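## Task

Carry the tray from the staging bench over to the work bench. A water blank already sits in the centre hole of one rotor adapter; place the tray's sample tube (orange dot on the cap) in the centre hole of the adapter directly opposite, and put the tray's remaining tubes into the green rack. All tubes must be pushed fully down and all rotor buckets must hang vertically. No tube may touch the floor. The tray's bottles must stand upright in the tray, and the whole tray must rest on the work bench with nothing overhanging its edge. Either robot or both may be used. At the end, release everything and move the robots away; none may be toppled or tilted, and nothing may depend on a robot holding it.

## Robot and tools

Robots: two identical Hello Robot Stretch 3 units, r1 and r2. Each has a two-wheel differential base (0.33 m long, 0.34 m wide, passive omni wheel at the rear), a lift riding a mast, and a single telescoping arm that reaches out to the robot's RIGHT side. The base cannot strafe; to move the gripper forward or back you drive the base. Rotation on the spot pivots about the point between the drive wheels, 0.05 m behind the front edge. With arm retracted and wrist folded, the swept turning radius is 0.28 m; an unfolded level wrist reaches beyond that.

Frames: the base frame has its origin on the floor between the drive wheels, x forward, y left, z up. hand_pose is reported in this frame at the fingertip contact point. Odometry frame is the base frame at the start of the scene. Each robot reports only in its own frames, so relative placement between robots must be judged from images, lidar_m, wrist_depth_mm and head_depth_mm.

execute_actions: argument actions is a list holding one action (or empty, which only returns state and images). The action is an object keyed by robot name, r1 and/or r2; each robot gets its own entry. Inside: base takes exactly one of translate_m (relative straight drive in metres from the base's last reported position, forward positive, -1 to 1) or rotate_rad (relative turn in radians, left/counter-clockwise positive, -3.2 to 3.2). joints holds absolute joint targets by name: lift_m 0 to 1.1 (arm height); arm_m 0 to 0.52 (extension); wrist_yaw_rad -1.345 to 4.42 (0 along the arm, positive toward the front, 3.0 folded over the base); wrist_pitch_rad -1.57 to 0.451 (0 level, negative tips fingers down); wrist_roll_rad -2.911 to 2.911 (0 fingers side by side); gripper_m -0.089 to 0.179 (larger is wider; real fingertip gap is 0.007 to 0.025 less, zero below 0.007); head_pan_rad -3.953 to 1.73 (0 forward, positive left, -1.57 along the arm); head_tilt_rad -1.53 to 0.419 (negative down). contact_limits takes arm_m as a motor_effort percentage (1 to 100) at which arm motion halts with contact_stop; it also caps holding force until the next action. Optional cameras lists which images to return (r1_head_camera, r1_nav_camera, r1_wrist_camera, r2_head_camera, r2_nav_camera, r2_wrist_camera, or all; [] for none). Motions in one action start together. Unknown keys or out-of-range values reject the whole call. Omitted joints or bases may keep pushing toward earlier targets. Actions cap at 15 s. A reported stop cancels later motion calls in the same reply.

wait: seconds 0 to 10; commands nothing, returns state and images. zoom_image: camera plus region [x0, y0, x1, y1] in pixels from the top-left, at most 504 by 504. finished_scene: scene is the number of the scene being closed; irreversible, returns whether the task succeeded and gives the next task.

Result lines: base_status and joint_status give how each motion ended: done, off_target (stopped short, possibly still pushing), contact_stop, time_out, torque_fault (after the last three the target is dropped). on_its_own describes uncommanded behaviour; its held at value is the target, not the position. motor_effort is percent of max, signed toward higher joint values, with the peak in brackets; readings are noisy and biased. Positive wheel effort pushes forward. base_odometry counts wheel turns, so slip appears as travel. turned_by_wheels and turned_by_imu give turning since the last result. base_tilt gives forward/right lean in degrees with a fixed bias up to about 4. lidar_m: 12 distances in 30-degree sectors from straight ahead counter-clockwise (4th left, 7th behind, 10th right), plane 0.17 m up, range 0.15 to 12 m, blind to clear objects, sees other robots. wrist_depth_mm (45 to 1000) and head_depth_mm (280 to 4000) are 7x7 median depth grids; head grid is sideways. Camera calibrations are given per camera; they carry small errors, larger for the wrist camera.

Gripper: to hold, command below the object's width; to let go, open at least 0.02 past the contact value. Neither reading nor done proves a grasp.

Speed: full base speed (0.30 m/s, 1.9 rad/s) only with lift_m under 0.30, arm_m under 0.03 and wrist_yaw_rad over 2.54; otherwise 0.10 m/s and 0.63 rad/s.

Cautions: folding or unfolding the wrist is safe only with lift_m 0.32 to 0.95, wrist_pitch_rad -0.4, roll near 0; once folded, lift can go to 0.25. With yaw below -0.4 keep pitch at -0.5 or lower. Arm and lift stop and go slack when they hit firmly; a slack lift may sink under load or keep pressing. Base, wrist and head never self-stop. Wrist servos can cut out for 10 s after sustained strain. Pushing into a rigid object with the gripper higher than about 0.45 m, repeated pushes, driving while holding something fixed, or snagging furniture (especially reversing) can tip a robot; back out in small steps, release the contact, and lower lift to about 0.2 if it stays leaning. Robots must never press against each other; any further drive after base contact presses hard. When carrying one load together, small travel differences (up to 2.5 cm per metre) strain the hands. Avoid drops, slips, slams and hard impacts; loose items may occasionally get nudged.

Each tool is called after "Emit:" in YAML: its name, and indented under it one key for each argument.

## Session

Emit:
execute_actions:
  actions: []

Scene clock: 0.00 s.
r1.base_odometry: x=+0.000 y=+0.000 heading=+0.000 (m, m, rad; r1's odometry frame)
r1.turned_by_wheels: +0.000 (rad since the last result)
r1.turned_by_imu: +0.000 (rad since the last result)
r1.base_tilt: forward=-0.7 right=-0.2 (deg)
r1.lidar_m: 1.30 2.73 2.60 1.40 2.52 1.27 1.28 4.26 1.65 1.11 1.02 1.04
r1.head_depth_mm: 1159 1148 1136 1130 1125 1112 1108 / 1284 1268 1260 1249 1240 1226 1220 / 1435 1426 1410 1407 1378 1366 1358 / 1642 1622 1602 1592 1574 1557 1542 / 1829 1877 1850 1843 1810 1789 1769 / 1916 2209 2185 2160 2118 2099 2027 / 1936 2609 2685 2644 2613 2538 2307
r1.base_status: not commanded
r1.joint_positions: lift_m=+0.572 arm_m=-0.001 wrist_yaw_rad=+3.135 wrist_pitch_rad=-0.323 wrist_roll_rad=+0.009 gripper_m=+0.037 head_pan_rad=+0.001 head_tilt_rad=-0.014
r1.joint_status: not commanded
r1.motor_effort: left_wheel=+0 right_wheel=+0 lift_m=+24 arm_m=+0 wrist_yaw_rad=+0 wrist_pitch_rad=+7 wrist_roll_rad=+1 gripper_m=+0 head_pan_rad=+0 head_tilt_rad=+1 (%)
r1.hand_pose: x=-0.0196 y=+0.0913 z=+0.6069 quat_wxyz=(+0.117, +0.701, +0.111, +0.695) (m; r1's base frame)
r1.wrist_depth_mm: - - - - - - - / - - - - - - - / - - - - - - - / - - - - - - - / - - - - - - - / 980 988 979 998 - 988 961 / 814 807 - 820 776 814 794
r2.base_odometry: x=+0.000 y=+0.000 heading=+0.000 (m, m, rad; r2's odometry frame)
r2.turned_by_wheels: +0.000 (rad since the last result)
r2.turned_by_imu: +0.000 (rad since the last result)
r2.base_tilt: forward=+0.8 right=-0.8 (deg)
r2.lidar_m: 2.41 1.90 1.28 1.19 1.21 1.54 3.36 1.37 1.17 2.40 1.77 1.27
r2.head_depth_mm: 1968 2550 - - 3085 2525 2279 / 1949 2517 - - 2835 2830 2337 / 1939 2669 - - - 3646 2410 / 1923 2819 - - - 3719 2426 / 1919 2797 - - - 3767 2451 / 1916 2772 - - - 3796 2477 / 1892 2744 - - - 3869 2491
r2.base_status: not commanded
r2.joint_positions: lift_m=+0.341 arm_m=-0.001 wrist_yaw_rad=+2.997 wrist_pitch_rad=-0.488 wrist_roll_rad=+0.019 gripper_m=+0.037 head_pan_rad=+0.000 head_tilt_rad=-0.001
r2.joint_status: not commanded
r2.motor_effort: left_wheel=-1 right_wheel=+0 lift_m=+35 arm_m=+1 wrist_yaw_rad=+0 wrist_pitch_rad=+6 wrist_roll_rad=+0 gripper_m=+0 head_pan_rad=+1 head_tilt_rad=+1 (%)
r2.hand_pose: x=+0.0098 y=+0.0687 z=+0.3386 quat_wxyz=(+0.222, +0.703, +0.119, +0.665) (m; r2's base frame)
r2.wrist_depth_mm: - - - - - - - / - - - - - - - / 954 975 945 943 918 930 941 / 787 766 738 754 737 778 744 / 658 640 - 635 656 634 624 / 561 551 - 566 - 537 544 / 487 - - - 480 472 477
pictures: r1_head_camera (sideways: a quarter turn clockwise sets it upright), r1_nav_camera (sideways: a quarter turn counterclockwise sets it upright), r1_wrist_camera, r2_head_camera (sideways: a quarter turn clockwise sets it upright), r2_nav_camera (sideways: a quarter turn counterclockwise sets it upright), r2_wrist_camera
camera_calibration (this result's frames):
r1_head_camera: T_world_to_cam=[[0.00196746, -0.0416451, -0.999131, 1.32564], [0.0247269, 0.998829, -0.0415838, 0.0553673], [0.999692, -0.0246236, 0.00299492, -0.0487287], [0, 0, 0, 1]] pos_world=[0.0447365, -0.00129598, 1.32693]
r1_nav_camera: T_world_to_cam=[[0.00902733, -0.0135224, 0.999868, -1.262], [0.0337063, -0.999336, -0.0138196, 0.0697909], [0.999391, 0.0338266, -0.00856555, -0.0342685], [0, 0, 0, 1]] pos_world=[0.0432877, 0.0538385, 1.26251]
r1_wrist_camera: T_world_to_cam=[[0.999561, -0.000466273, -0.0296306, 0.0433666], [-0.026589, -0.455603, -0.889786, 0.615717], [-0.0130849, 0.890183, -0.455415, 0.354086], [0, 0, 0, 1]] pos_world=[-0.0223431, -0.0346589, 0.710397]
r2_head_camera: T_world_to_cam=[[0.0297017, 0.0286686, -0.999148, 1.31408], [0.0214577, 0.99934, 0.029312, -0.0363516], [0.999328, -0.0223101, 0.0290669, -0.0911361], [0, 0, 0, 1]] pos_world=[0.0528246, -0.00337836, 1.31667]
r2_nav_camera: T_world_to_cam=[[-0.034775, 0.021401, 0.999166, -1.26191], [0.0318074, -0.999241, 0.0225096, 0.0219259], [0.998889, 0.0325637, 0.0340679, -0.0905775], [0, 0, 0, 1]] pos_world=[0.0458966, 0.0518649, 1.26345]
r2_wrist_camera: T_world_to_cam=[[0.990071, -0.139368, -0.018353, 0.00459421], [-0.0979114, -0.590027, -0.801425, 0.349327], [0.100864, 0.795264, -0.597814, 0.312825], [0, 0, 0, 1]] pos_world=[-0.00189833, -0.0420264, 0.467055]
Images, in order (width x height): r1_head_camera 896x504, r1_nav_camera 672x504, r1_wrist_camera 644x364, r2_head_camera 896x504, r2_nav_camera 672x504, r2_wrist_camera 644x364.

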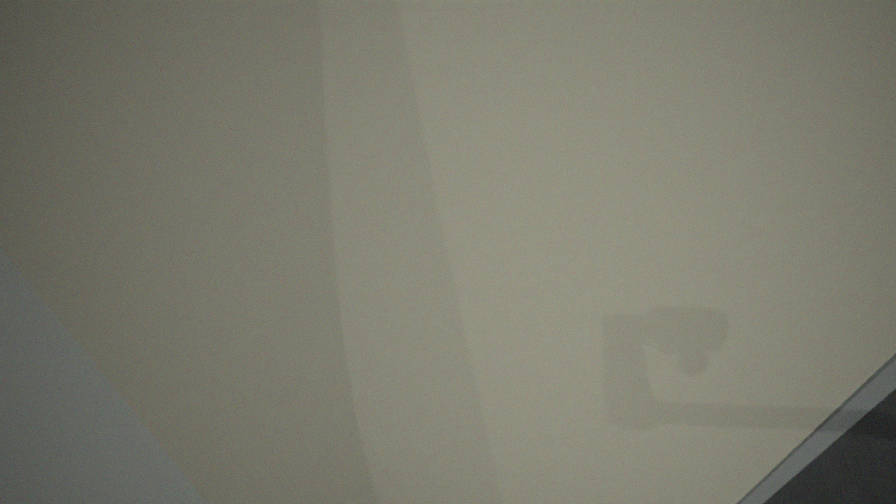

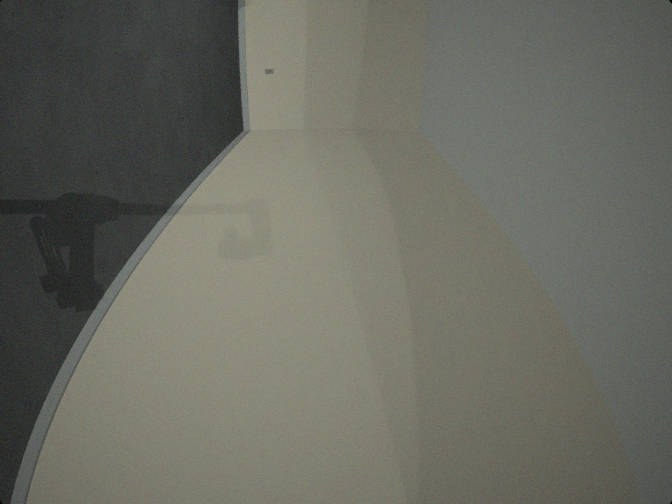

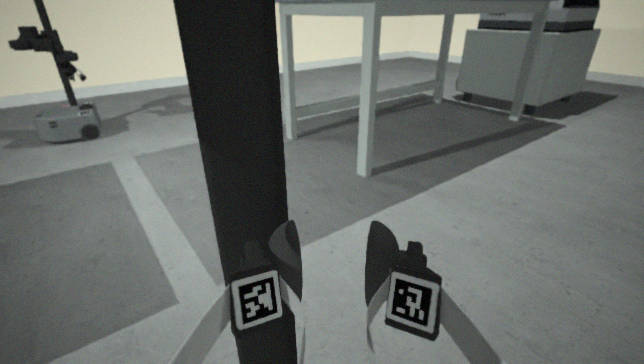

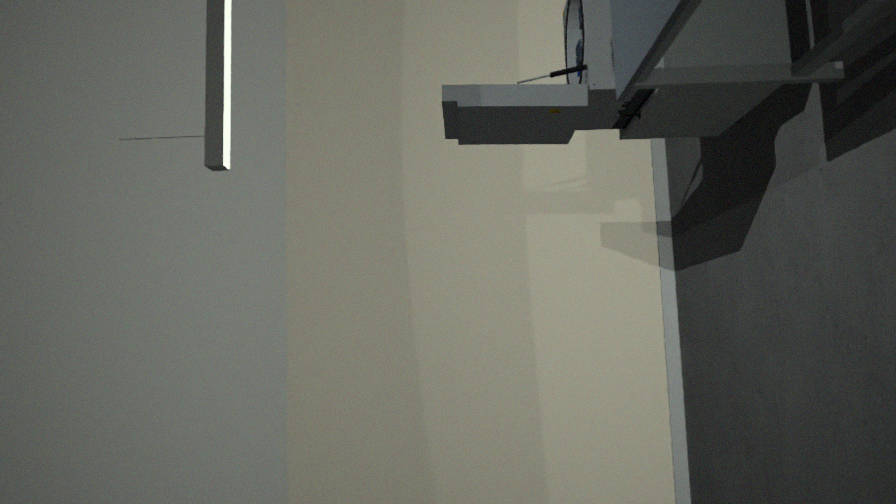

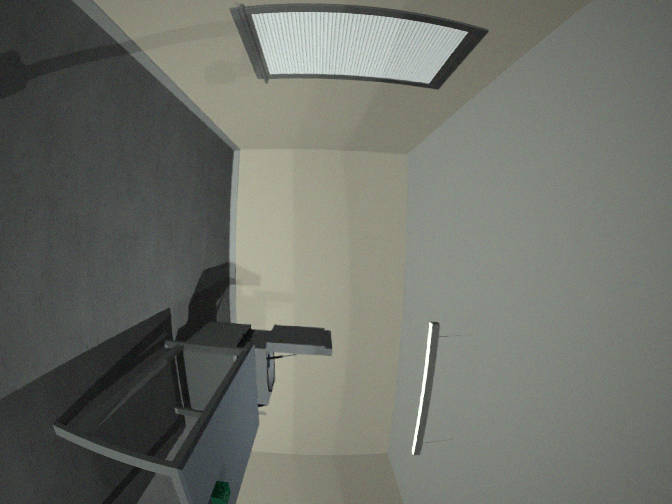

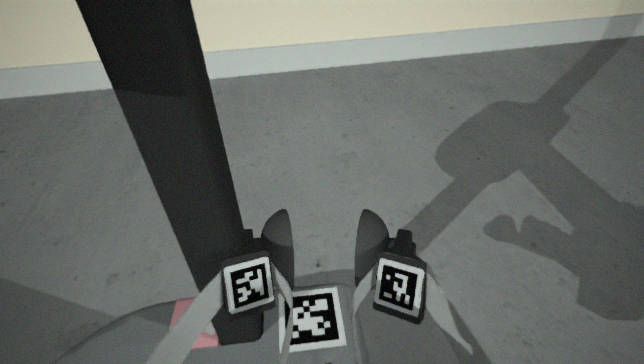

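Emit:
execute_actions:
  actions:
    - {"r1":{"base":{"rotate_rad":-2.38},"joints":{"head_pan_rad":-0.6,"head_tilt_rad":-0.45,"lift_m":0.28}},"r2":{"base":{"rotate_rad":-3.01},"joints":{"head_pan_rad":0.6,"head_tilt_rad":-0.45,"lift_m":0.28}}}
  cameras: ["r1_head_camera","r1_nav_camera","r2_nav_camera","r2_head_camera"]

Scene clock: 6.07 s.
r1.base_odometry: x=+0.000 y=+0.000 heading=-2.380 (m, m, rad; r1's odometry frame)
r1.turned_by_wheels: -2.380 (rad since the last result)
r1.turned_by_imu: -2.383 (rad since the last result)
r1.base_tilt: forward=-0.7 right=-0.3 (deg)
r1.lidar_m: 2.87 1.32 1.04 1.02 1.09 1.64 2.76 1.40 1.91 2.40 1.27 2.42
r1.head_depth_mm: - - - 1454 2178 1605 1421 / - - 2117 1685 2271 1740 1412 / - - 2135 2870 2253 1728 1409 / - - - 3178 2242 1729 1403 / 3973 - - 2792 2218 1707 1394 / 3809 - - 3096 2184 1699 1385 / 3623 3836 - 3071 2202 1694 1386
r1.base_status: done
r1.joint_positions: lift_m=+0.280 arm_m=-0.001 wrist_yaw_rad=+3.135 wrist_pitch_rad=-0.324 wrist_roll_rad=+0.009 gripper_m=+0.037 head_pan_rad=-0.593 head_tilt_rad=-0.445
r1.joint_status: all done
r1.motor_effort: left_wheel=+2(6) right_wheel=-1(6) lift_m=+22(26) arm_m=-1(1) wrist_yaw_rad=+0(0) wrist_pitch_rad=+7(8) wrist_roll_rad=+1(0) gripper_m=-1(1) head_pan_rad=-5(50) head_tilt_rad=-2(22) (%)
r1.hand_pose: x=-0.0196 y=+0.0912 z=+0.3143 quat_wxyz=(+0.117, +0.701, +0.112, +0.695) (m; r1's base frame)
r1.wrist_depth_mm: - - - 983 914 887 890 / - - - - - 953 926 / - - - - - - - / 933 895 922 929 907 883 897 / 714 685 677 685 706 683 668 / 566 566 573 569 - 565 550 / 494 503 - 489 480 485 484
r2.base_odometry: x=+0.000 y=+0.000 heading=-3.010 (m, m, rad; r2's odometry frame)
r2.turned_by_wheels: -3.010 (rad since the last result)
r2.turned_by_imu: -3.025 (rad since the last result)
r2.base_tilt: forward=+0.7 right=-0.8 (deg)
r2.lidar_m: 4.33 1.18 1.17 2.53 1.31 1.27 4.29 1.65 1.23 1.19 1.24 1.73
r2.head_depth_mm: 3653 - - 3015 2172 1691 1391 / - - - 2864 2175 1713 1397 / - - 2126 3019 2100 1705 1399 / - - 1898 2755 2202 1715 1414 / - - 1891 1469 2209 1641 1415 / - - - 1304 1348 1573 1410 / - - - 1390 2230 1734 1418
r2.base_status: done
r2.joint_positions: lift_m=+0.280 arm_m=-0.001 wrist_yaw_rad=+2.997 wrist_pitch_rad=-0.489 wrist_roll_rad=+0.019 gripper_m=+0.037 head_pan_rad=+0.593 head_tilt_rad=-0.445
r2.joint_status: all done
r2.motor_effort: left_wheel=+2(12) right_wheel=-3(9) lift_m=+22(31) arm_m=+1(1) wrist_yaw_rad=+0(0) wrist_pitch_rad=+6(6) wrist_roll_rad=+0(0) gripper_m=+0(0) head_pan_rad=+5(48) head_tilt_rad=-3(19) (%)
r2.hand_pose: x=+0.0098 y=+0.0686 z=+0.2776 quat_wxyz=(+0.222, +0.703, +0.119, +0.665) (m; r2's base frame)
r2.wrist_depth_mm: - - - - - - 982 / - - - - - - - / 835 831 818 793 812 800 781 / 676 684 672 652 660 646 638 / 558 554 - 573 574 548 541 / 499 - - - - 466 470 / - - - - 414 415 415
pictures: r1_head_camera (sideways: a quarter turn clockwise sets it upright), r1_nav_camera (sideways: a quarter turn counterclockwise sets it upright), r2_head_camera (sideways: a quarter turn clockwise sets it upright), r2_nav_camera (sideways: a quarter turn counterclockwise sets it upright)
camera_calibration (this result's frames):
r1_head_camera: T_world_to_cam=[[-0.36754, 0.197506, -0.908794, 1.20974], [0.563271, 0.824845, -0.0485399, 0.0611125], [0.740027, -0.529737, -0.414413, 0.496157], [0, 0, 0, 1]] pos_world=[0.0430355, -0.0265065, 1.30799]
r1_nav_camera: T_world_to_cam=[[0.345197, -0.248989, 0.9049, -1.13987], [-0.538724, -0.842075, -0.0261921, 0.0893791], [0.768515, -0.47845, -0.424818, 0.508931], [0, 0, 0, 1]] pos_world=[0.0505101, 0.0349465, 1.25001]
r2_head_camera: T_world_to_cam=[[-0.350087, -0.201358, -0.914819, 1.20605], [-0.531559, 0.84685, 0.0170218, -0.0169642], [0.771287, 0.49224, -0.403505, 0.473305], [0, 0, 0, 1]] pos_world=[0.0481491, 0.0242335, 1.29458]
r2_nav_camera: T_world_to_cam=[[0.318332, 0.240339, 0.917007, -1.15654], [0.589878, -0.807463, 0.00685703, 0.0389082], [0.742097, 0.53874, -0.398813, 0.474444], [0, 0, 0, 1]] pos_world=[-0.00687115, 0.053777, 1.2495]
Images, in order (width x height): r1_head_camera 896x504, r1_nav_camera 672x504, r2_head_camera 896x504, r2_nav_camera 672x504.

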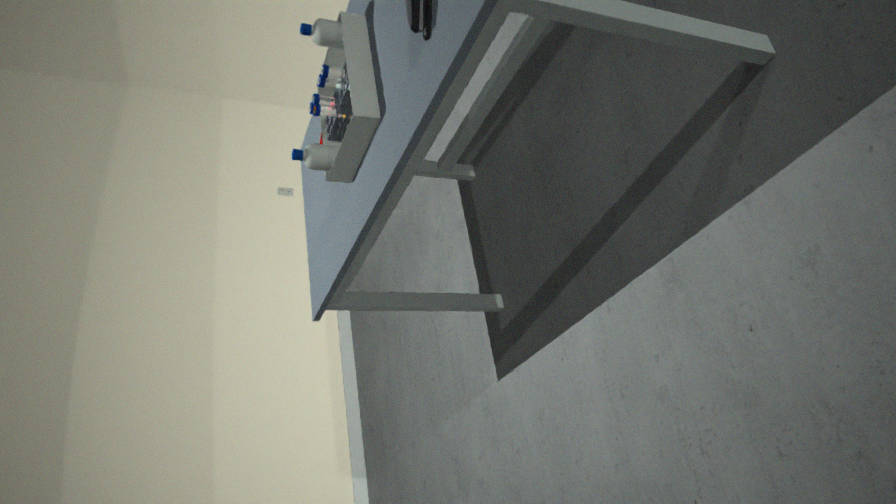

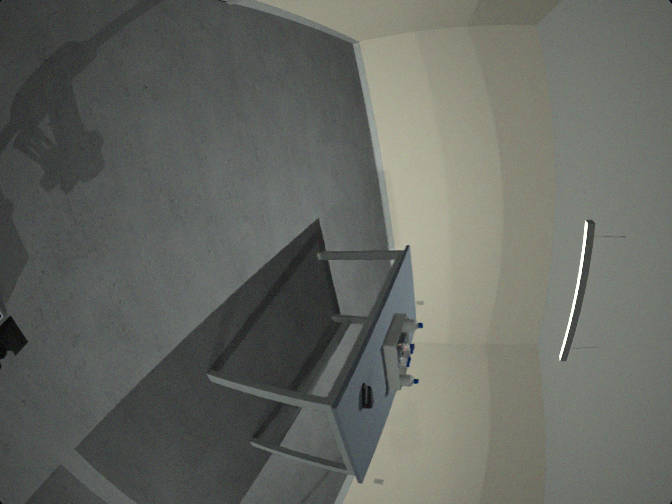

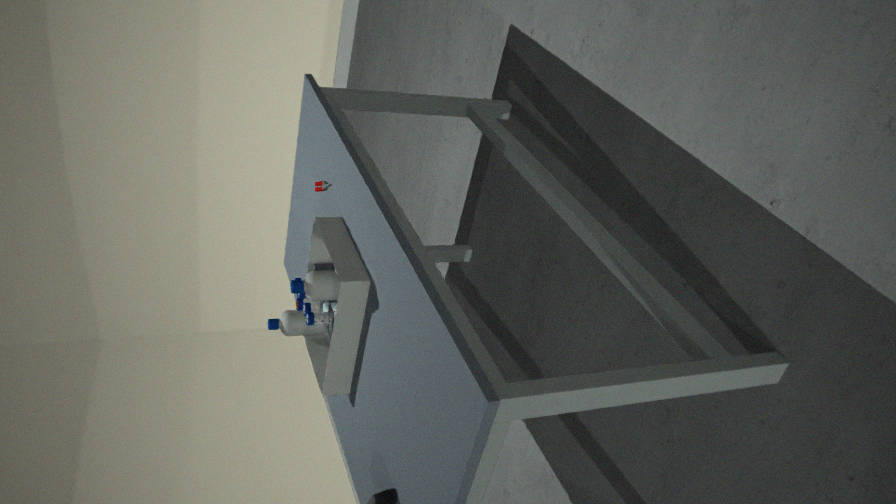

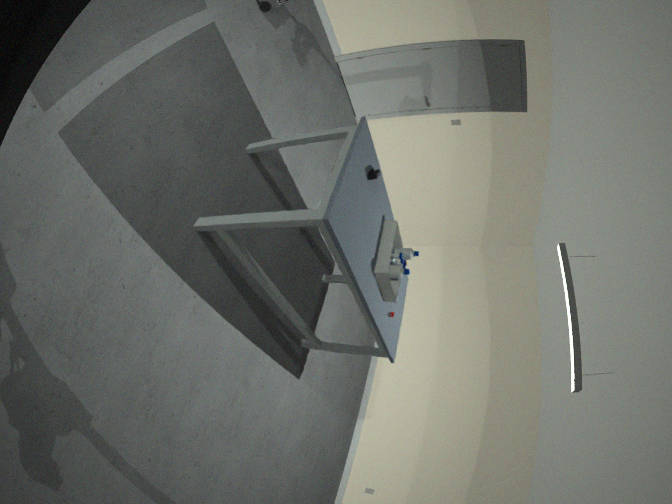

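Emit:
execute_actions:
  actions:
    - {"r1":{"base":{"rotate_rad":-0.43},"joints":{"wrist_pitch_rad":-0.4}},"r2":{"base":{"rotate_rad":0.28},"joints":{"wrist_pitch_rad":-0.4}}}
  cameras: []

Emit:
execute_actions:
  actions:
    - {"r1":{"base":{"translate_m":1.0}},"r2":{"base":{"translate_m":1.0}}}
  cameras: []

Emit:
execute_actions:
  actions:
    - {"r1":{"base":{"translate_m":0.54},"joints":{"head_pan_rad":-1.1,"head_tilt_rad":-0.7}},"r2":{"base":{"translate_m":0.66},"joints":{"head_pan_rad":1.3,"head_tilt_rad":-0.7}}}
  cameras: ["r1_head_camera","r2_head_camera"]

Scene clock: 10.93 s.
r1.base_odometry: x=+0.000 y=+0.000 heading=-2.810 (m, m, rad; r1's odometry frame)
r1.turned_by_wheels: -0.430 (rad since the last result)
r1.turned_by_imu: -0.429 (rad since the last result)
r1.base_tilt: forward=-0.7 right=-0.2 (deg)
r1.lidar_m: 2.41 2.33 1.24 1.03 1.02 1.14 1.85 2.59 1.39 1.92 1.82 1.26
r1.head_depth_mm: 3330 3498 3705 3297 2283 1753 1416 / 3516 3714 3988 3062 2239 1735 1412 / 3723 - - 2723 2139 1733 1407 / - - - 1514 2062 1628 1404 / - - 1989 1530 2204 1714 1386 / - - 1980 2665 2198 1693 1388 / - - 1862 2806 2194 1692 1377
r1.base_status: done
r1.joint_positions: lift_m=+0.280 arm_m=-0.001 wrist_yaw_rad=+3.135 wrist_pitch_rad=-0.413 wrist_roll_rad=+0.009 gripper_m=+0.037 head_pan_rad=-0.593 head_tilt_rad=-0.445
r1.joint_status: all done
r1.motor_effort: left_wheel=+2(6) right_wheel=-1(6) lift_m=+23(22) arm_m=-1(1) wrist_yaw_rad=+0(0) wrist_pitch_rad=+7(7) wrist_roll_rad=+1(0) gripper_m=+2(1) head_pan_rad=-4(4) head_tilt_rad=-2(2) (%)
r1.hand_pose: x=-0.0197 y=+0.0810 z=+0.2939 quat_wxyz=(+0.148, +0.695, +0.142, +0.689) (m; r1's base frame)
r1.wrist_depth_mm: 813 840 - - - - - / 855 913 - - - - - / 883 914 - - - 969 952 / 763 769 751 743 765 746 732 / 644 615 606 609 629 612 613 / 516 527 536 522 - 514 507 / 455 - - - 426 439 451
r2.base_odometry: x=+0.000 y=+0.000 heading=-2.730 (m, m, rad; r2's odometry frame)
r2.turned_by_wheels: +0.280 (rad since the last result)
r2.turned_by_imu: +0.281 (rad since the last result)
r2.base_tilt: forward=+0.7 right=-0.8 (deg)
r2.lidar_m: 1.60 1.17 1.74 1.77 1.48 1.88 2.23 1.34 1.19 1.19 1.41 2.58
r2.head_depth_mm: - - 1898 2711 2072 1704 1391 / - - 1769 1532 2191 1652 1400 / - - 1969 1358 2109 1579 1400 / - - - 1370 2117 1668 1404 / 3697 - - 1575 2195 1725 1410 / 3443 3651 3802 2641 2054 1723 1411 / 3207 3392 3590 3126 2225 1732 1413
r2.base_status: done
r2.joint_positions: lift_m=+0.280 arm_m=-0.001 wrist_yaw_rad=+2.997 wrist_pitch_rad=-0.422 wrist_roll_rad=+0.019 gripper_m=+0.037 head_pan_rad=+0.593 head_tilt_rad=-0.445
r2.joint_status: all done
r2.motor_effort: left_wheel=-4(11) right_wheel=+2(11) lift_m=+21(21) arm_m=+1(1) wrist_yaw_rad=+1(0) wrist_pitch_rad=+10(10) wrist_roll_rad=+0(0) gripper_m=+1(1) head_pan_rad=+5(5) head_tilt_rad=-2(2) (%)
r2.hand_pose: x=+0.0111 y=+0.0775 z=+0.2922 quat_wxyz=(+0.199, +0.706, +0.096, +0.672) (m; r2's base frame)
r2.wrist_depth_mm: - - - - - - - / - - - - - - - / 963 932 954 939 906 918 924 / 754 744 744 750 745 728 735 / 611 611 - 600 627 601 583 / 517 519 - - - 508 503 / 461 - - - 439 439 435
pictures: none
No camera images: the call's "cameras" was empty. Leave "cameras" out to get every camera's image.

Scene clock: 15.97 s.
r1.base_odometry: x=-0.945 y=-0.326 heading=-2.810 (m, m, rad; r1's odometry frame)
r1.turned_by_wheels: +0.000 (rad since the last result)
r1.turned_by_imu: +0.006 (rad since the last result)
r1.base_tilt: forward=-0.8 right=-0.3 (deg)
r1.lidar_m: 1.42 3.02 1.61 1.32 1.32 1.51 2.46 2.04 2.33 0.70 1.34 1.50
r1.head_depth_mm: 3023 3193 3391 1278 950 811 1423 / 3244 3402 3605 1198 946 1581 1419 / 3412 3662 3887 1240 938 1675 1404 / 3693 3917 - 1124 1012 1713 1403 / 3985 - - 1314 1093 1706 1392 / 3762 - - 1296 2020 1694 1387 / 3452 3664 3921 1297 2176 1655 1383
r1.base_status: done
r1.joint_positions: lift_m=+0.280 arm_m=-0.001 wrist_yaw_rad=+3.135 wrist_pitch_rad=-0.414 wrist_roll_rad=+0.009 gripper_m=+0.037 head_pan_rad=-0.593 head_tilt_rad=-0.445
r1.joint_status: not commanded
r1.motor_effort: left_wheel=+1(6) right_wheel=-2(5) lift_m=+22(22) arm_m=-1(2) wrist_yaw_rad=+0(0) wrist_pitch_rad=+7(7) wrist_roll_rad=+1(0) gripper_m=+1(2) head_pan_rad=-4(5) head_tilt_rad=-1(2) (%)
r1.hand_pose: x=-0.0197 y=+0.0809 z=+0.2937 quat_wxyz=(+0.149, +0.695, +0.142, +0.689) (m; r1's base frame)
r1.wrist_depth_mm: - - - - - - - / - - - - - - - / - - - - - 982 - / 759 779 766 774 759 745 742 / 612 616 604 625 635 605 597 / 521 519 529 518 - 514 515 / 445 - - - 430 441 438
r2.base_odometry: x=-0.917 y=-0.400 heading=-2.730 (m, m, rad; r2's odometry frame)
r2.turned_by_wheels: +0.000 (rad since the last result)
r2.turned_by_imu: +0.002 (rad since the last result)
r2.base_tilt: forward=+0.8 right=-0.9 (deg)
r2.lidar_m: 1.04 0.63 0.56 0.56 2.26 1.99 2.80 1.69 1.49 1.49 1.77 3.27
r2.head_depth_mm: 3303 3461 3679 1265 2015 1700 1390 / 3582 3809 - 1268 1037 1699 1308 / 3875 - - 1279 954 1705 1405 / 3582 - - 1148 923 1613 1406 / 3362 3594 3763 1095 895 793 1410 / 3130 3358 3507 1213 919 720 1412 / 2972 3096 3277 1242 931 722 1310
r2.base_status: done
r2.joint_positions: lift_m=+0.280 arm_m=-0.001 wrist_yaw_rad=+2.997 wrist_pitch_rad=-0.421 wrist_roll_rad=+0.019 gripper_m=+0.037 head_pan_rad=+0.593 head_tilt_rad=-0.445
r2.joint_status: not commanded
r2.motor_effort: left_wheel=-4(10) right_wheel=+3(11) lift_m=+21(22) arm_m=+1(0) wrist_yaw_rad=+1(1) wrist_pitch_rad=+9(10) wrist_roll_rad=+0(0) gripper_m=+1(1) head_pan_rad=+5(5) head_tilt_rad=-2(2) (%)
r2.hand_pose: x=+0.0111 y=+0.0777 z=+0.2925 quat_wxyz=(+0.199, +0.706, +0.096, +0.673) (m; r2's base frame)
r2.wrist_depth_mm: - - - - - - - / - - - - - - - / 981 939 948 857 658 628 580 / 734 758 740 737 732 731 728 / 608 608 - 612 624 585 587 / 518 530 - 543 - 498 509 / 460 - - - 445 437 438
pictures: none
No camera images: the call's "cameras" was empty. Leave "cameras" out to get every camera's image.

Scene clock: 19.80 s.
r1.base_odometry: x=-1.456 y=-0.502 heading=-2.810 (m, m, rad; r1's odometry frame)
r1.turned_by_wheels: +0.000 (rad since the last result)
r1.turned_by_imu: +0.003 (rad since the last result)
r1.base_tilt: forward=-0.7 right=-0.3 (deg)
r1.lidar_m: 2.82 2.81 1.82 1.50 1.49 1.70 2.79 2.48 0.83 1.17 1.17 0.90
r1.head_depth_mm: 2705 3004 1164 876 702 1432 1225 / 2693 3000 998 810 716 1423 1219 / 2800 3060 1079 803 712 1411 1207 / 2812 3160 955 802 729 1397 1209 / 2839 3210 1117 806 725 1388 1200 / 2929 3273 1109 841 739 1390 1193 / 2956 3295 1102 837 780 1381 1191
r1.base_status: done
r1.joint_positions: lift_m=+0.280 arm_m=-0.001 wrist_yaw_rad=+3.135 wrist_pitch_rad=-0.414 wrist_roll_rad=+0.009 gripper_m=+0.037 head_pan_rad=-1.093 head_tilt_rad=-0.691
r1.joint_status: all done
r1.motor_effort: left_wheel=+1(5) right_wheel=-2(5) lift_m=+22(22) arm_m=-1(1) wrist_yaw_rad=+0(1) wrist_pitch_rad=+7(7) wrist_roll_rad=+1(1) gripper_m=+1(1) head_pan_rad=-4(47) head_tilt_rad=-3(18) (%)
r1.hand_pose: x=-0.0197 y=+0.0809 z=+0.2936 quat_wxyz=(+0.149, +0.695, +0.143, +0.689) (m; r1's base frame)
r1.wrist_depth_mm: - - - - - - - / - - - - - - - / - - - - - 976 962 / 741 766 765 766 751 744 739 / 620 599 633 622 633 607 599 / 516 517 533 518 - 513 508 / 448 - - - 426 438 444
r2.base_odometry: x=-1.522 y=-0.664 heading=-2.730 (m, m, rad; r2's odometry frame)
r2.turned_by_wheels: +0.000 (rad since the last result)
r2.turned_by_imu: +0.001 (rad since the last result)
r2.base_tilt: forward=+0.7 right=-0.8 (deg)
r2.lidar_m: 0.66 0.40 0.36 0.36 0.42 0.78 3.20 1.91 1.69 1.70 2.02 2.73
r2.head_depth_mm: 2639 2931 1075 831 678 573 1183 / 2651 2917 1079 834 680 573 1181 / 2639 2922 1039 806 650 575 1185 / 2617 2909 940 782 648 576 1187 / 2523 2855 1087 784 662 577 1190 / 2599 2913 1093 765 662 578 1190 / 2611 2911 1093 769 661 578 1193
r2.base_status: done
r2.joint_positions: lift_m=+0.280 arm_m=-0.001 wrist_yaw_rad=+2.997 wrist_pitch_rad=-0.421 wrist_roll_rad=+0.019 gripper_m=+0.037 head_pan_rad=+1.293 head_tilt_rad=-0.691
r2.joint_status: all done
r2.motor_effort: left_wheel=-3(9) right_wheel=+2(11) lift_m=+22(22) arm_m=+1(1) wrist_yaw_rad=+0(1) wrist_pitch_rad=+9(9) wrist_roll_rad=+0(0) gripper_m=-1(0) head_pan_rad=+5(54) head_tilt_rad=-2(16) (%)
r2.hand_pose: x=+0.0111 y=+0.0777 z=+0.2925 quat_wxyz=(+0.199, +0.706, +0.096, +0.673) (m; r2's base frame)
r2.wrist_depth_mm: - - - - - - - / - - - - - - - / 576 549 943 931 945 921 925 / 739 719 678 511 478 448 426 / 623 607 - 604 618 588 574 / 515 532 - 541 - 507 499 / 462 - - - 443 435 439
pictures: r1_head_camera (sideways: a quarter turn clockwise sets it upright), r2_head_camera (sideways: a quarter turn clockwise sets it upright)
camera_calibration (this result's frames):
r1_head_camera: T_world_to_cam=[[-0.324122, 0.535493, -0.779866, 1.04136], [0.884239, 0.464505, -0.0485496, 0.0591517], [0.336254, -0.705324, -0.62406, 0.77139], [0, 0, 0, 1]] pos_world=[0.0258393, -0.0410347, 1.29638]
r2_head_camera: T_world_to_cam=[[-0.195857, -0.582229, -0.789082, 1.04114], [-0.951242, 0.308324, 0.00860741, -0.00344536], [0.238282, 0.752294, -0.614228, 0.750731], [0, 0, 0, 1]] pos_world=[0.0217505, 0.0424706, 1.28269]
Images, in order (width x height): r1_head_camera 896x504, r2_head_camera 896x504.

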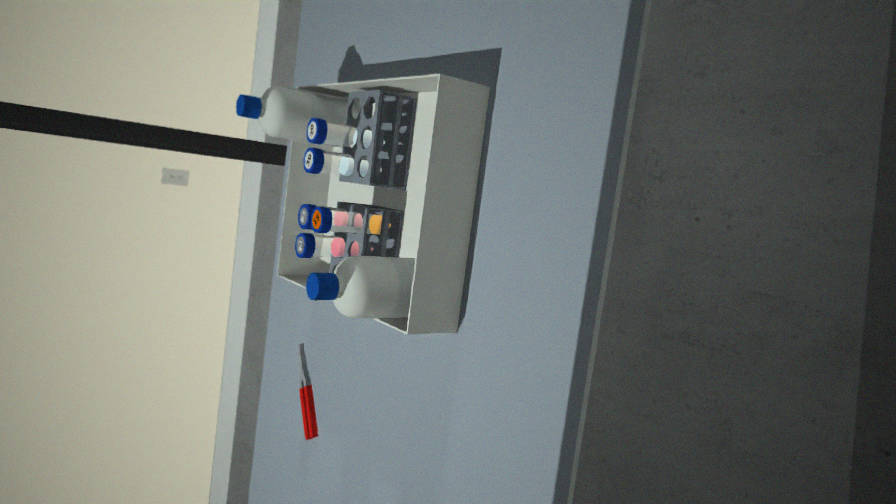

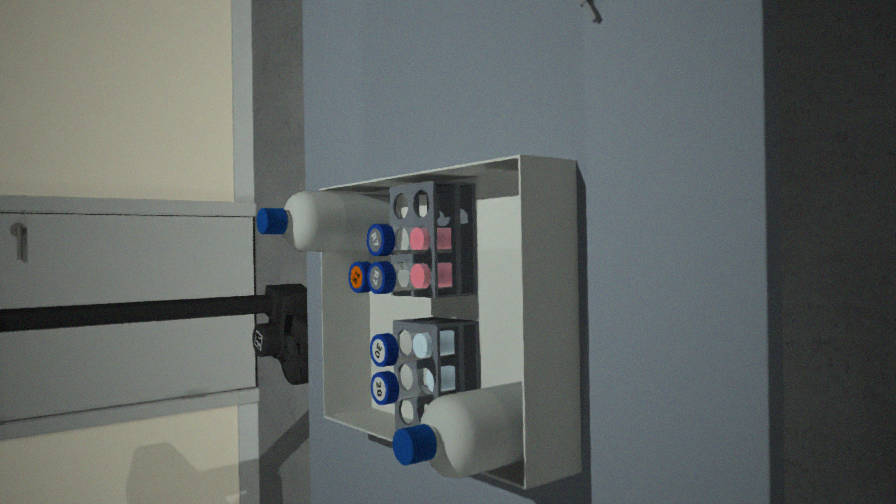

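Emit:
execute_actions:
  actions:
    - {"r1":{"base":{"translate_m":0.3},"joints":{"lift_m":0.9}},"r2":{"base":{"rotate_rad":2.84},"joints":{"lift_m":0.9,"head_pan_rad":-1.5,"head_tilt_rad":-0.8}}}
  cameras: []

Emit:
execute_actions:
  actions:
    - {"r1":{"base":{"rotate_rad":0.34},"joints":{"wrist_yaw_rad":0,"head_pan_rad":-1.5,"head_tilt_rad":-0.8}},"r2":{"joints":{"wrist_yaw_rad":0}}}
  cameras: []

Emit:
execute_actions:
  actions:
    - {"r1":{"base":{"translate_m":-0.24},"joints":{"lift_m":1.09,"wrist_pitch_rad":-1.55,"wrist_roll_rad":1.57,"gripper_m":0.065}},"r2":{"joints":{"lift_m":1.09,"wrist_pitch_rad":-1.55,"wrist_roll_rad":1.57,"gripper_m":0.065}}}
  cameras: []

Emit:
execute_actions:
  actions:
    - {"r1":{"joints":{"arm_m":0.4}},"r2":{"joints":{"arm_m":0.35}}}

Scene clock: 30.10 s.
r1.base_odometry: x=-1.740 y=-0.600 heading=-2.810 (m, m, rad; r1's odometry frame)
r1.turned_by_wheels: +0.000 (rad since the last result)
r1.turned_by_imu: +0.002 (rad since the last result)
r1.base_tilt: forward=-0.7 right=-0.3 (deg)
r1.lidar_m: 2.53 2.53 1.92 1.61 1.58 1.78 2.97 1.03 1.06 1.07 1.07 0.61
r1.head_depth_mm: 1262 2889 2869 681 699 612 - / 1264 2894 1153 837 696 608 - / 2700 2997 1142 859 692 621 - / 2751 3076 1131 856 686 1312 1227 / 2790 3135 1121 850 684 1330 1203 / 2830 3129 1106 843 679 1361 1195 / 2866 3227 1150 837 676 1354 1193
r1.base_status: done
r1.joint_positions: lift_m=+0.900 arm_m=-0.001 wrist_yaw_rad=+3.135 wrist_pitch_rad=-0.414 wrist_roll_rad=+0.009 gripper_m=+0.037 head_pan_rad=-1.093 head_tilt_rad=-0.692
r1.joint_status: all done
r1.motor_effort: left_wheel=+1(6) right_wheel=-1(4) lift_m=+26(26) arm_m=-1(1) wrist_yaw_rad=+0(0) wrist_pitch_rad=+7(7) wrist_roll_rad=+0(1) gripper_m=+1(1) head_pan_rad=-4(5) head_tilt_rad=-4(3) (%)
r1.hand_pose: x=-0.0197 y=+0.0809 z=+0.9133 quat_wxyz=(+0.149, +0.695, +0.143, +0.689) (m; r1's base frame)
r1.wrist_depth_mm: - - - - - - - / - - - - - - - / - - - - - - - / - - - - - - - / - - - - - - - / - - - - - - - / - - - - - - -
r2.base_odometry: x=-1.522 y=-0.664 heading=+0.110 (m, m, rad; r2's odometry frame)
r2.turned_by_wheels: +2.840 (rad since the last result)
r2.turned_by_imu: +2.859 (rad since the last result)
r2.base_tilt: forward=+0.7 right=-0.9 (deg)
r2.lidar_m: 2.57 2.37 1.75 1.69 1.76 2.43 2.73 0.50 0.37 0.36 0.37 0.51
r2.head_depth_mm: 2634 2824 909 740 - - 1105 / 1477 2747 882 721 639 - 1105 / 2679 2852 803 687 639 - - / 2691 2828 805 687 648 - 1110 / 2680 2854 788 680 642 - 1110 / 2714 2906 815 653 627 1254 1125 / 2742 2929 919 746 629 1276 1108
r2.base_status: done
r2.joint_positions: lift_m=+0.899 arm_m=-0.001 wrist_yaw_rad=+2.997 wrist_pitch_rad=-0.421 wrist_roll_rad=+0.019 gripper_m=+0.037 head_pan_rad=-1.493 head_tilt_rad=-0.790
r2.joint_status: all done
r2.motor_effort: left_wheel=-4(12) right_wheel=+2(10) lift_m=+45(47) arm_m=+1(1) wrist_yaw_rad=+0(1) wrist_pitch_rad=+9(9) wrist_roll_rad=+0(0) gripper_m=+1(0) head_pan_rad=-4(53) head_tilt_rad=-4(11) (%)
r2.hand_pose: x=+0.0111 y=+0.0777 z=+0.9116 quat_wxyz=(+0.199, +0.706, +0.096, +0.673) (m; r2's base frame)
r2.wrist_depth_mm: - - - - - - - / - - - - - - - / - - - - - - - / - - - - - - - / - - - - - - - / - - - - - - - / - - - - - - -
pictures: none
No camera images: the call's "cameras" was empty. Leave "cameras" out to get every camera's image.

Scene clock: 32.67 s.
r1.base_odometry: x=-1.740 y=-0.600 heading=-2.470 (m, m, rad; r1's odometry frame)
r1.turned_by_wheels: +0.340 (rad since the last result)
r1.turned_by_imu: +0.341 (rad since the last result)
r1.base_tilt: forward=-0.6 right=-0.3 (deg)
r1.lidar_m: 2.53 2.22 1.65 1.57 1.66 2.34 2.75 1.03 1.11 1.07 0.61 0.62
r1.head_depth_mm: 2650 2918 803 715 674 - - / 2599 2856 954 722 654 - - / 2732 2986 954 762 - - - / 2783 2981 949 760 653 1295 1160 / 2800 2973 939 751 659 1312 1154 / 2843 3017 932 745 656 1316 1157 / 2873 2987 921 742 668 1304 1146
r1.base_status: done
r1.joint_positions: lift_m=+0.900 arm_m=-0.001 wrist_yaw_rad=+0.002 wrist_pitch_rad=-0.414 wrist_roll_rad=+0.009 gripper_m=+0.037 head_pan_rad=-1.493 head_tilt_rad=-0.790
r1.joint_status: all done
r1.motor_effort: left_wheel=-1(3) right_wheel=+1(6) lift_m=+27(26) arm_m=+0(0) wrist_yaw_rad=-2(3) wrist_pitch_rad=+7(8) wrist_roll_rad=+1(0) gripper_m=+0(0) head_pan_rad=-4(42) head_tilt_rad=-4(13) (%)
r1.hand_pose: x=-0.0211 y=-0.3689 z=+0.9133 quat_wxyz=(+0.689, +0.146, -0.694, -0.146) (m; r1's base frame)
r1.wrist_depth_mm: - - - - - - - / - - - - 714 635 - / - 657 653 658 409 529 530 / 503 502 492 504 399 388 388 / 401 407 402 399 407 394 395 / 337 339 337 334 - 330 331 / 293 291 281 286 281 292 285
r2.base_odometry: x=-1.522 y=-0.664 heading=+0.110 (m, m, rad; r2's odometry frame)
r2.turned_by_wheels: +0.000 (rad since the last result)
r2.turned_by_imu: +0.000 (rad since the last result)
r2.base_tilt: forward=+0.7 right=-0.9 (deg)
r2.lidar_m: 2.57 2.37 1.75 1.69 1.76 2.43 2.73 0.50 0.37 0.36 0.37 0.51
r2.head_depth_mm: 2639 2833 906 737 - - - / 2631 2845 881 722 639 - - / 2620 1527 802 759 - - - / 2679 2870 805 689 627 1249 1124 / 2700 2860 786 682 628 1255 1133 / 2728 2897 814 654 628 1248 1127 / 2741 2919 919 747 629 1282 1111
r2.base_status: not commanded
r2.joint_positions: lift_m=+0.899 arm_m=-0.001 wrist_yaw_rad=+0.002 wrist_pitch_rad=-0.421 wrist_roll_rad=+0.019 gripper_m=+0.037 head_pan_rad=-1.493 head_tilt_rad=-0.790
r2.joint_status: all done
r2.motor_effort: left_wheel=-4(4) right_wheel=+3(3) lift_m=+45(45) arm_m=+1(1) wrist_yaw_rad=+0(3) wrist_pitch_rad=+9(9) wrist_roll_rad=+0(0) gripper_m=+0(0) head_pan_rad=-5(4) head_tilt_rad=-4(3) (%)
r2.hand_pose: x=-0.0212 y=-0.3681 z=+0.9116 quat_wxyz=(+0.685, +0.147, -0.698, -0.149) (m; r2's base frame)
r2.wrist_depth_mm: - - - - - - - / 886 797 698 594 843 837 823 / 621 315 488 498 567 602 589 / 488 334 382 471 469 467 465 / 398 371 353 353 384 383 370 / 334 333 - 329 - 323 324 / 291 292 286 287 285 284 283
pictures: none
No camera images: the call's "cameras" was empty. Leave "cameras" out to get every camera's image.

Scene clock: 36.00 s.
r1.base_odometry: x=-1.552 y=-0.450 heading=-2.470 (m, m, rad; r1's odometry frame)
r1.turned_by_wheels: +0.000 (rad since the last result)
r1.turned_by_imu: -0.001 (rad since the last result)
r1.base_tilt: forward=-0.8 right=-0.3 (deg)
r1.lidar_m: 2.77 2.23 1.66 1.59 1.67 2.35 2.51 0.82 1.10 1.07 1.11 0.80
r1.head_depth_mm: - - - - - - 1156 / - - - - - - - / 2746 2960 916 718 - - - / 2704 2930 827 719 - - 1150 / 2840 3007 844 726 657 - 1159 / 2822 3007 927 747 654 1314 1150 / 2866 2970 922 740 666 1303 1150
r1.base_status: done
r1.joint_positions: lift_m=+1.090 arm_m=-0.001 wrist_yaw_rad=+0.001 wrist_pitch_rad=-1.542 wrist_roll_rad=+1.562 gripper_m=+0.065 head_pan_rad=-1.493 head_tilt_rad=-0.790
r1.joint_status: all done
r1.motor_effort: left_wheel=-1(5) right_wheel=+2(3) lift_m=+27(25) arm_m=-1(1) wrist_yaw_rad=-1(2) wrist_pitch_rad=-4(6) wrist_roll_rad=+4(2) gripper_m=+1(79) head_pan_rad=-5(5) head_tilt_rad=-3(4) (%)
r1.hand_pose: x=-0.0216 y=-0.1271 z=+0.9717 quat_wxyz=(+0.004, +0.003, -0.717, -0.697) (m; r1's base frame)
r1.wrist_depth_mm: 352 - - - - - - / 358 - - - - - - / 371 - - - - - - / 372 - - - - - - / 391 - - - - - - / 391 - - - - - - / 408 - - - - - -
r2.base_odometry: x=-1.522 y=-0.664 heading=+0.110 (m, m, rad; r2's odometry frame)
r2.turned_by_wheels: +0.000 (rad since the last result)
r2.turned_by_imu: +0.000 (rad since the last result)
r2.base_tilt: forward=+0.7 right=-0.9 (deg)
r2.lidar_m: 2.56 2.37 1.75 1.69 1.76 2.43 2.73 0.50 0.37 0.36 0.37 0.51
r2.head_depth_mm: - - - - - - 1102 / - - - - - - - / 2667 2844 773 - - - 1107 / 2613 2747 803 759 - - 1123 / 2666 2880 787 679 628 1254 1127 / 2715 2888 813 654 629 1254 1128 / 2725 2906 920 746 629 1278 1108
r2.base_status: not commanded
r2.joint_positions: lift_m=+1.089 arm_m=-0.001 wrist_yaw_rad=+0.001 wrist_pitch_rad=-1.540 wrist_roll_rad=+1.562 gripper_m=+0.065 head_pan_rad=-1.493 head_tilt_rad=-0.790
r2.joint_status: all done
r2.motor_effort: left_wheel=-4(4) right_wheel=+3(2) lift_m=+45(47) arm_m=+1(1) wrist_yaw_rad=-1(0) wrist_pitch_rad=-3(9) wrist_roll_rad=+5(6) gripper_m=+0(93) head_pan_rad=-4(4) head_tilt_rad=-4(3) (%)
r2.hand_pose: x=-0.0216 y=-0.1275 z=+0.9713 quat_wxyz=(+0.004, +0.003, -0.718, -0.697) (m; r2's base frame)
r2.wrist_depth_mm: 359 360 - - - - - / 369 364 - - - - - / 380 381 - - - - - / 390 387 - - - - - / 404 398 - - - - - / 416 409 - - - - - / 424 421 - - - - -
pictures: none
No camera images: the call's "cameras" was empty. Leave "cameras" out to get every camera's image.

Scene clock: 40.13 s.
r1.base_odometry: x=-1.552 y=-0.450 heading=-2.470 (m, m, rad; r1's odometry frame)
r1.turned_by_wheels: +0.000 (rad since the last result)
r1.turned_by_imu: +0.000 (rad since the last result)
r1.base_tilt: forward=-0.7 right=-0.2 (deg)
r1.lidar_m: 2.77 2.23 1.66 1.59 1.67 2.35 2.52 0.82 1.10 1.07 1.12 0.80
r1.head_depth_mm: 2642 2957 972 750 641 1344 1175 / 2674 2919 873 725 638 1334 1174 / - 2958 840 723 649 1334 1169 / 2713 2945 829 717 647 1323 1160 / 2810 3031 844 727 656 1317 1155 / 2857 2986 929 747 654 1317 1154 / 2849 2967 919 742 665 1300 1150
r1.base_status: not commanded
r1.joint_positions: lift_m=+1.090 arm_m=+0.400 wrist_yaw_rad=+0.000 wrist_pitch_rad=-1.543 wrist_roll_rad=+1.564 gripper_m=+0.065 head_pan_rad=-1.493 head_tilt_rad=-0.790
r1.joint_status: all done
r1.motor_effort: left_wheel=-1(1) right_wheel=+1(0) lift_m=+27(26) arm_m=+5(6) wrist_yaw_rad=+0(1) wrist_pitch_rad=-4(4) wrist_roll_rad=+3(4) gripper_m=+1(0) head_pan_rad=-5(4) head_tilt_rad=-4(3) (%)
r1.hand_pose: x=-0.0215 y=-0.5274 z=+0.9718 quat_wxyz=(+0.003, +0.002, -0.717, -0.697) (m; r1's base frame)
r1.wrist_depth_mm: 308 319 340 341 338 - - / 300 346 349 349 347 - - / 306 354 362 354 353 - - / 369 366 371 363 358 - - / 314 348 375 375 367 - - / 325 360 - 382 378 - - / 335 345 256 387 385 - -
r2.base_odometry: x=-1.522 y=-0.664 heading=+0.110 (m, m, rad; r2's odometry frame)
r2.turned_by_wheels: +0.000 (rad since the last result)
r2.turned_by_imu: +0.000 (rad since the last result)
r2.base_tilt: forward=+0.6 right=-0.8 (deg)
r2.lidar_m: 2.56 2.37 1.75 1.69 1.76 2.43 2.73 0.50 0.37 0.36 0.37 0.51
r2.head_depth_mm: 2628 2843 907 739 622 1244 1157 / 2575 2830 879 721 625 1246 1104 / - 2644 807 686 625 1247 1127 / 2542 2765 805 688 626 1251 1127 / 2685 2867 786 680 626 1253 1128 / 2714 2894 812 652 628 1254 1128 / 2727 2899 918 745 629 1276 1110
r2.base_status: not commanded
r2.joint_positions: lift_m=+1.089 arm_m=+0.350 wrist_yaw_rad=+0.000 wrist_pitch_rad=-1.541 wrist_roll_rad=+1.564 gripper_m=+0.065 head_pan_rad=-1.493 head_tilt_rad=-0.790
r2.joint_status: all done
r2.motor_effort: left_wheel=-4(4) right_wheel=+2(3) lift_m=+46(46) arm_m=+3(3) wrist_yaw_rad=+1(1) wrist_pitch_rad=-3(3) wrist_roll_rad=+4(5) gripper_m=+1(0) head_pan_rad=-4(4) head_tilt_rad=-3(4) (%)
r2.hand_pose: x=-0.0215 y=-0.4779 z=+0.9714 quat_wxyz=(+0.003, +0.002, -0.717, -0.697) (m; r2's base frame)
r2.wrist_depth_mm: 359 355 349 346 344 - - / 369 360 365 358 360 356 - / 345 349 374 369 364 366 - / 293 347 385 376 377 - - / 268 375 392 392 386 - - / 406 346 - 393 - - - / 410 350 357 409 411 - -
pictures: r1_head_camera (sideways: a quarter turn clockwise sets it upright), r1_nav_camera (sideways: a quarter turn counterclockwise sets it upright), r1_wrist_camera, r2_head_camera (sideways: a quarter turn clockwise sets it upright), r2_nav_camera (sideways: a quarter turn counterclockwise sets it upright), r2_wrist_camera
camera_calibration (this result's frames):
r1_head_camera: T_world_to_cam=[[-0.0956481, 0.693187, -0.714383, 0.954614], [0.994967, 0.0881076, -0.0477219, 0.0573923], [0.0298624, -0.715352, -0.698125, 0.869599], [0, 0, 0, 1]] pos_world=[0.00823514, -0.0447125, 1.29179]
r1_nav_camera: T_world_to_cam=[[0.04128, -0.70576, 0.707248, -0.880332], [-0.995309, -0.0910338, -0.032749, 0.100687], [0.0874963, -0.702578, -0.706207, 0.879166], [0, 0, 0, 1]] pos_world=[0.0596312, 0.00554604, 1.24678]
r1_wrist_camera: T_world_to_cam=[[0.0111849, 0.998998, -0.0433232, 0.574939], [0.988956, -0.00464834, 0.148136, -0.0904636], [0.147786, -0.0445016, -0.988018, 1.09911], [0, 0, 0, 1]] pos_world=[-0.0793998, -0.525872, 1.12425]
r2_head_camera: T_world_to_cam=[[-0.024787, 0.688811, -0.724517, 0.955938], [0.999136, 0.0412598, 0.00504424, -0.010703], [0.033368, -0.723766, -0.689239, 0.849553], [0, 0, 0, 1]] pos_world=[0.00604073, -0.043142, 1.27819]
r2_nav_camera: T_world_to_cam=[[0.0744342, -0.681401, 0.728115, -0.908762], [-0.993306, -0.115333, -0.00638941, 0.0658112], [0.0883296, -0.722766, -0.685425, 0.851324], [0, 0, 0, 1]] pos_world=[0.0578165, 0.00366641, 1.24562]
r2_wrist_camera: T_world_to_cam=[[-0.0109273, 0.999047, -0.0422591, 0.51675], [0.988539, 0.0171568, 0.14999, -0.0797909], [0.150572, -0.0401358, -0.987784, 1.10959], [0, 0, 0, 1]] pos_world=[-0.0825504, -0.470355, 1.12984]
Images, in order (width x height): r1_head_camera 896x504, r1_nav_camera 672x504, r1_wrist_camera 644x364, r2_head_camera 896x504, r2_nav_camera 672x504, r2_wrist_camera 644x364.

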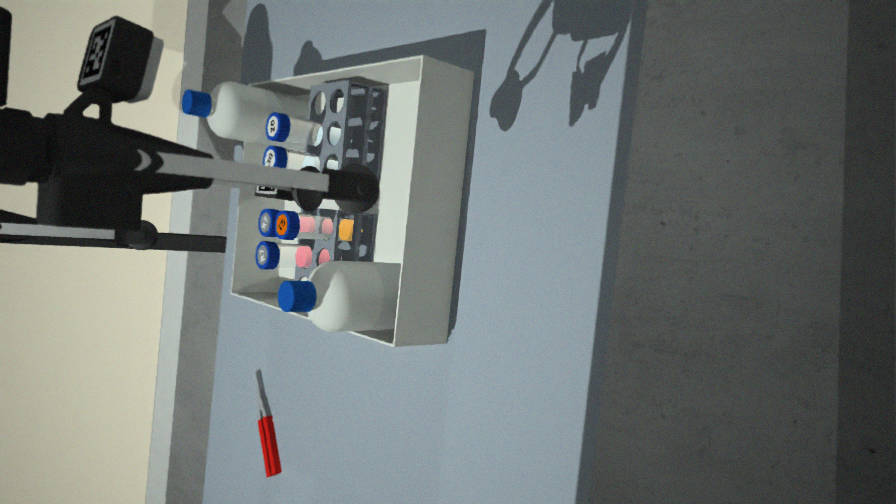

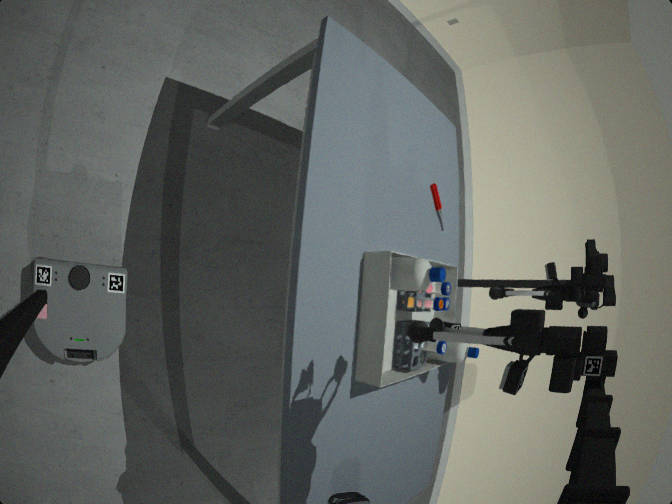

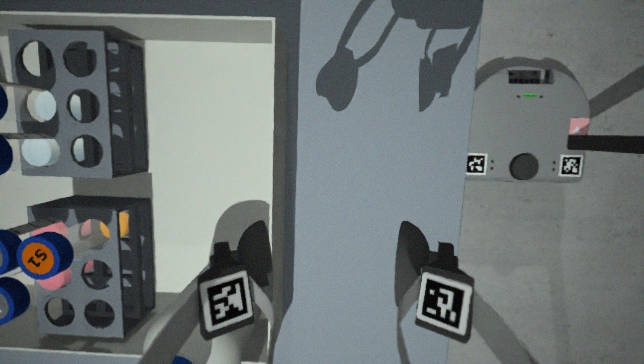

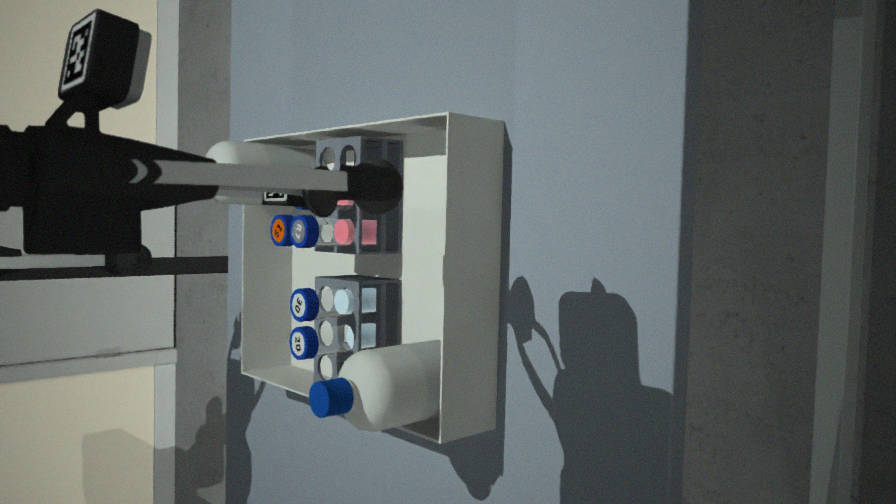

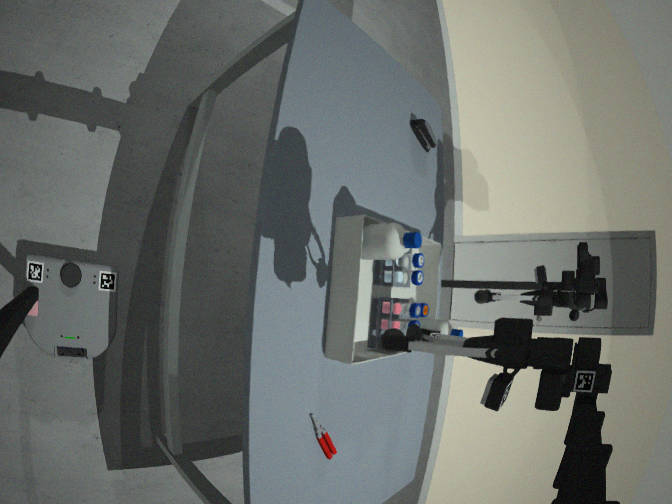

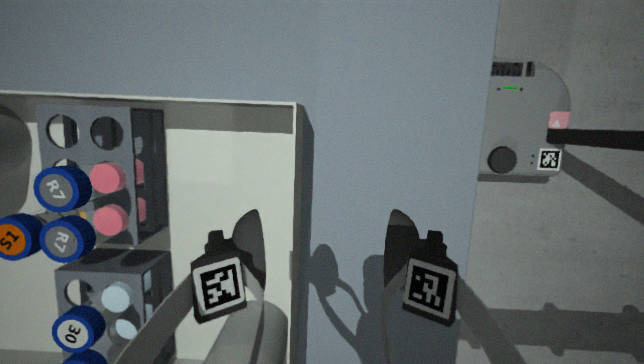

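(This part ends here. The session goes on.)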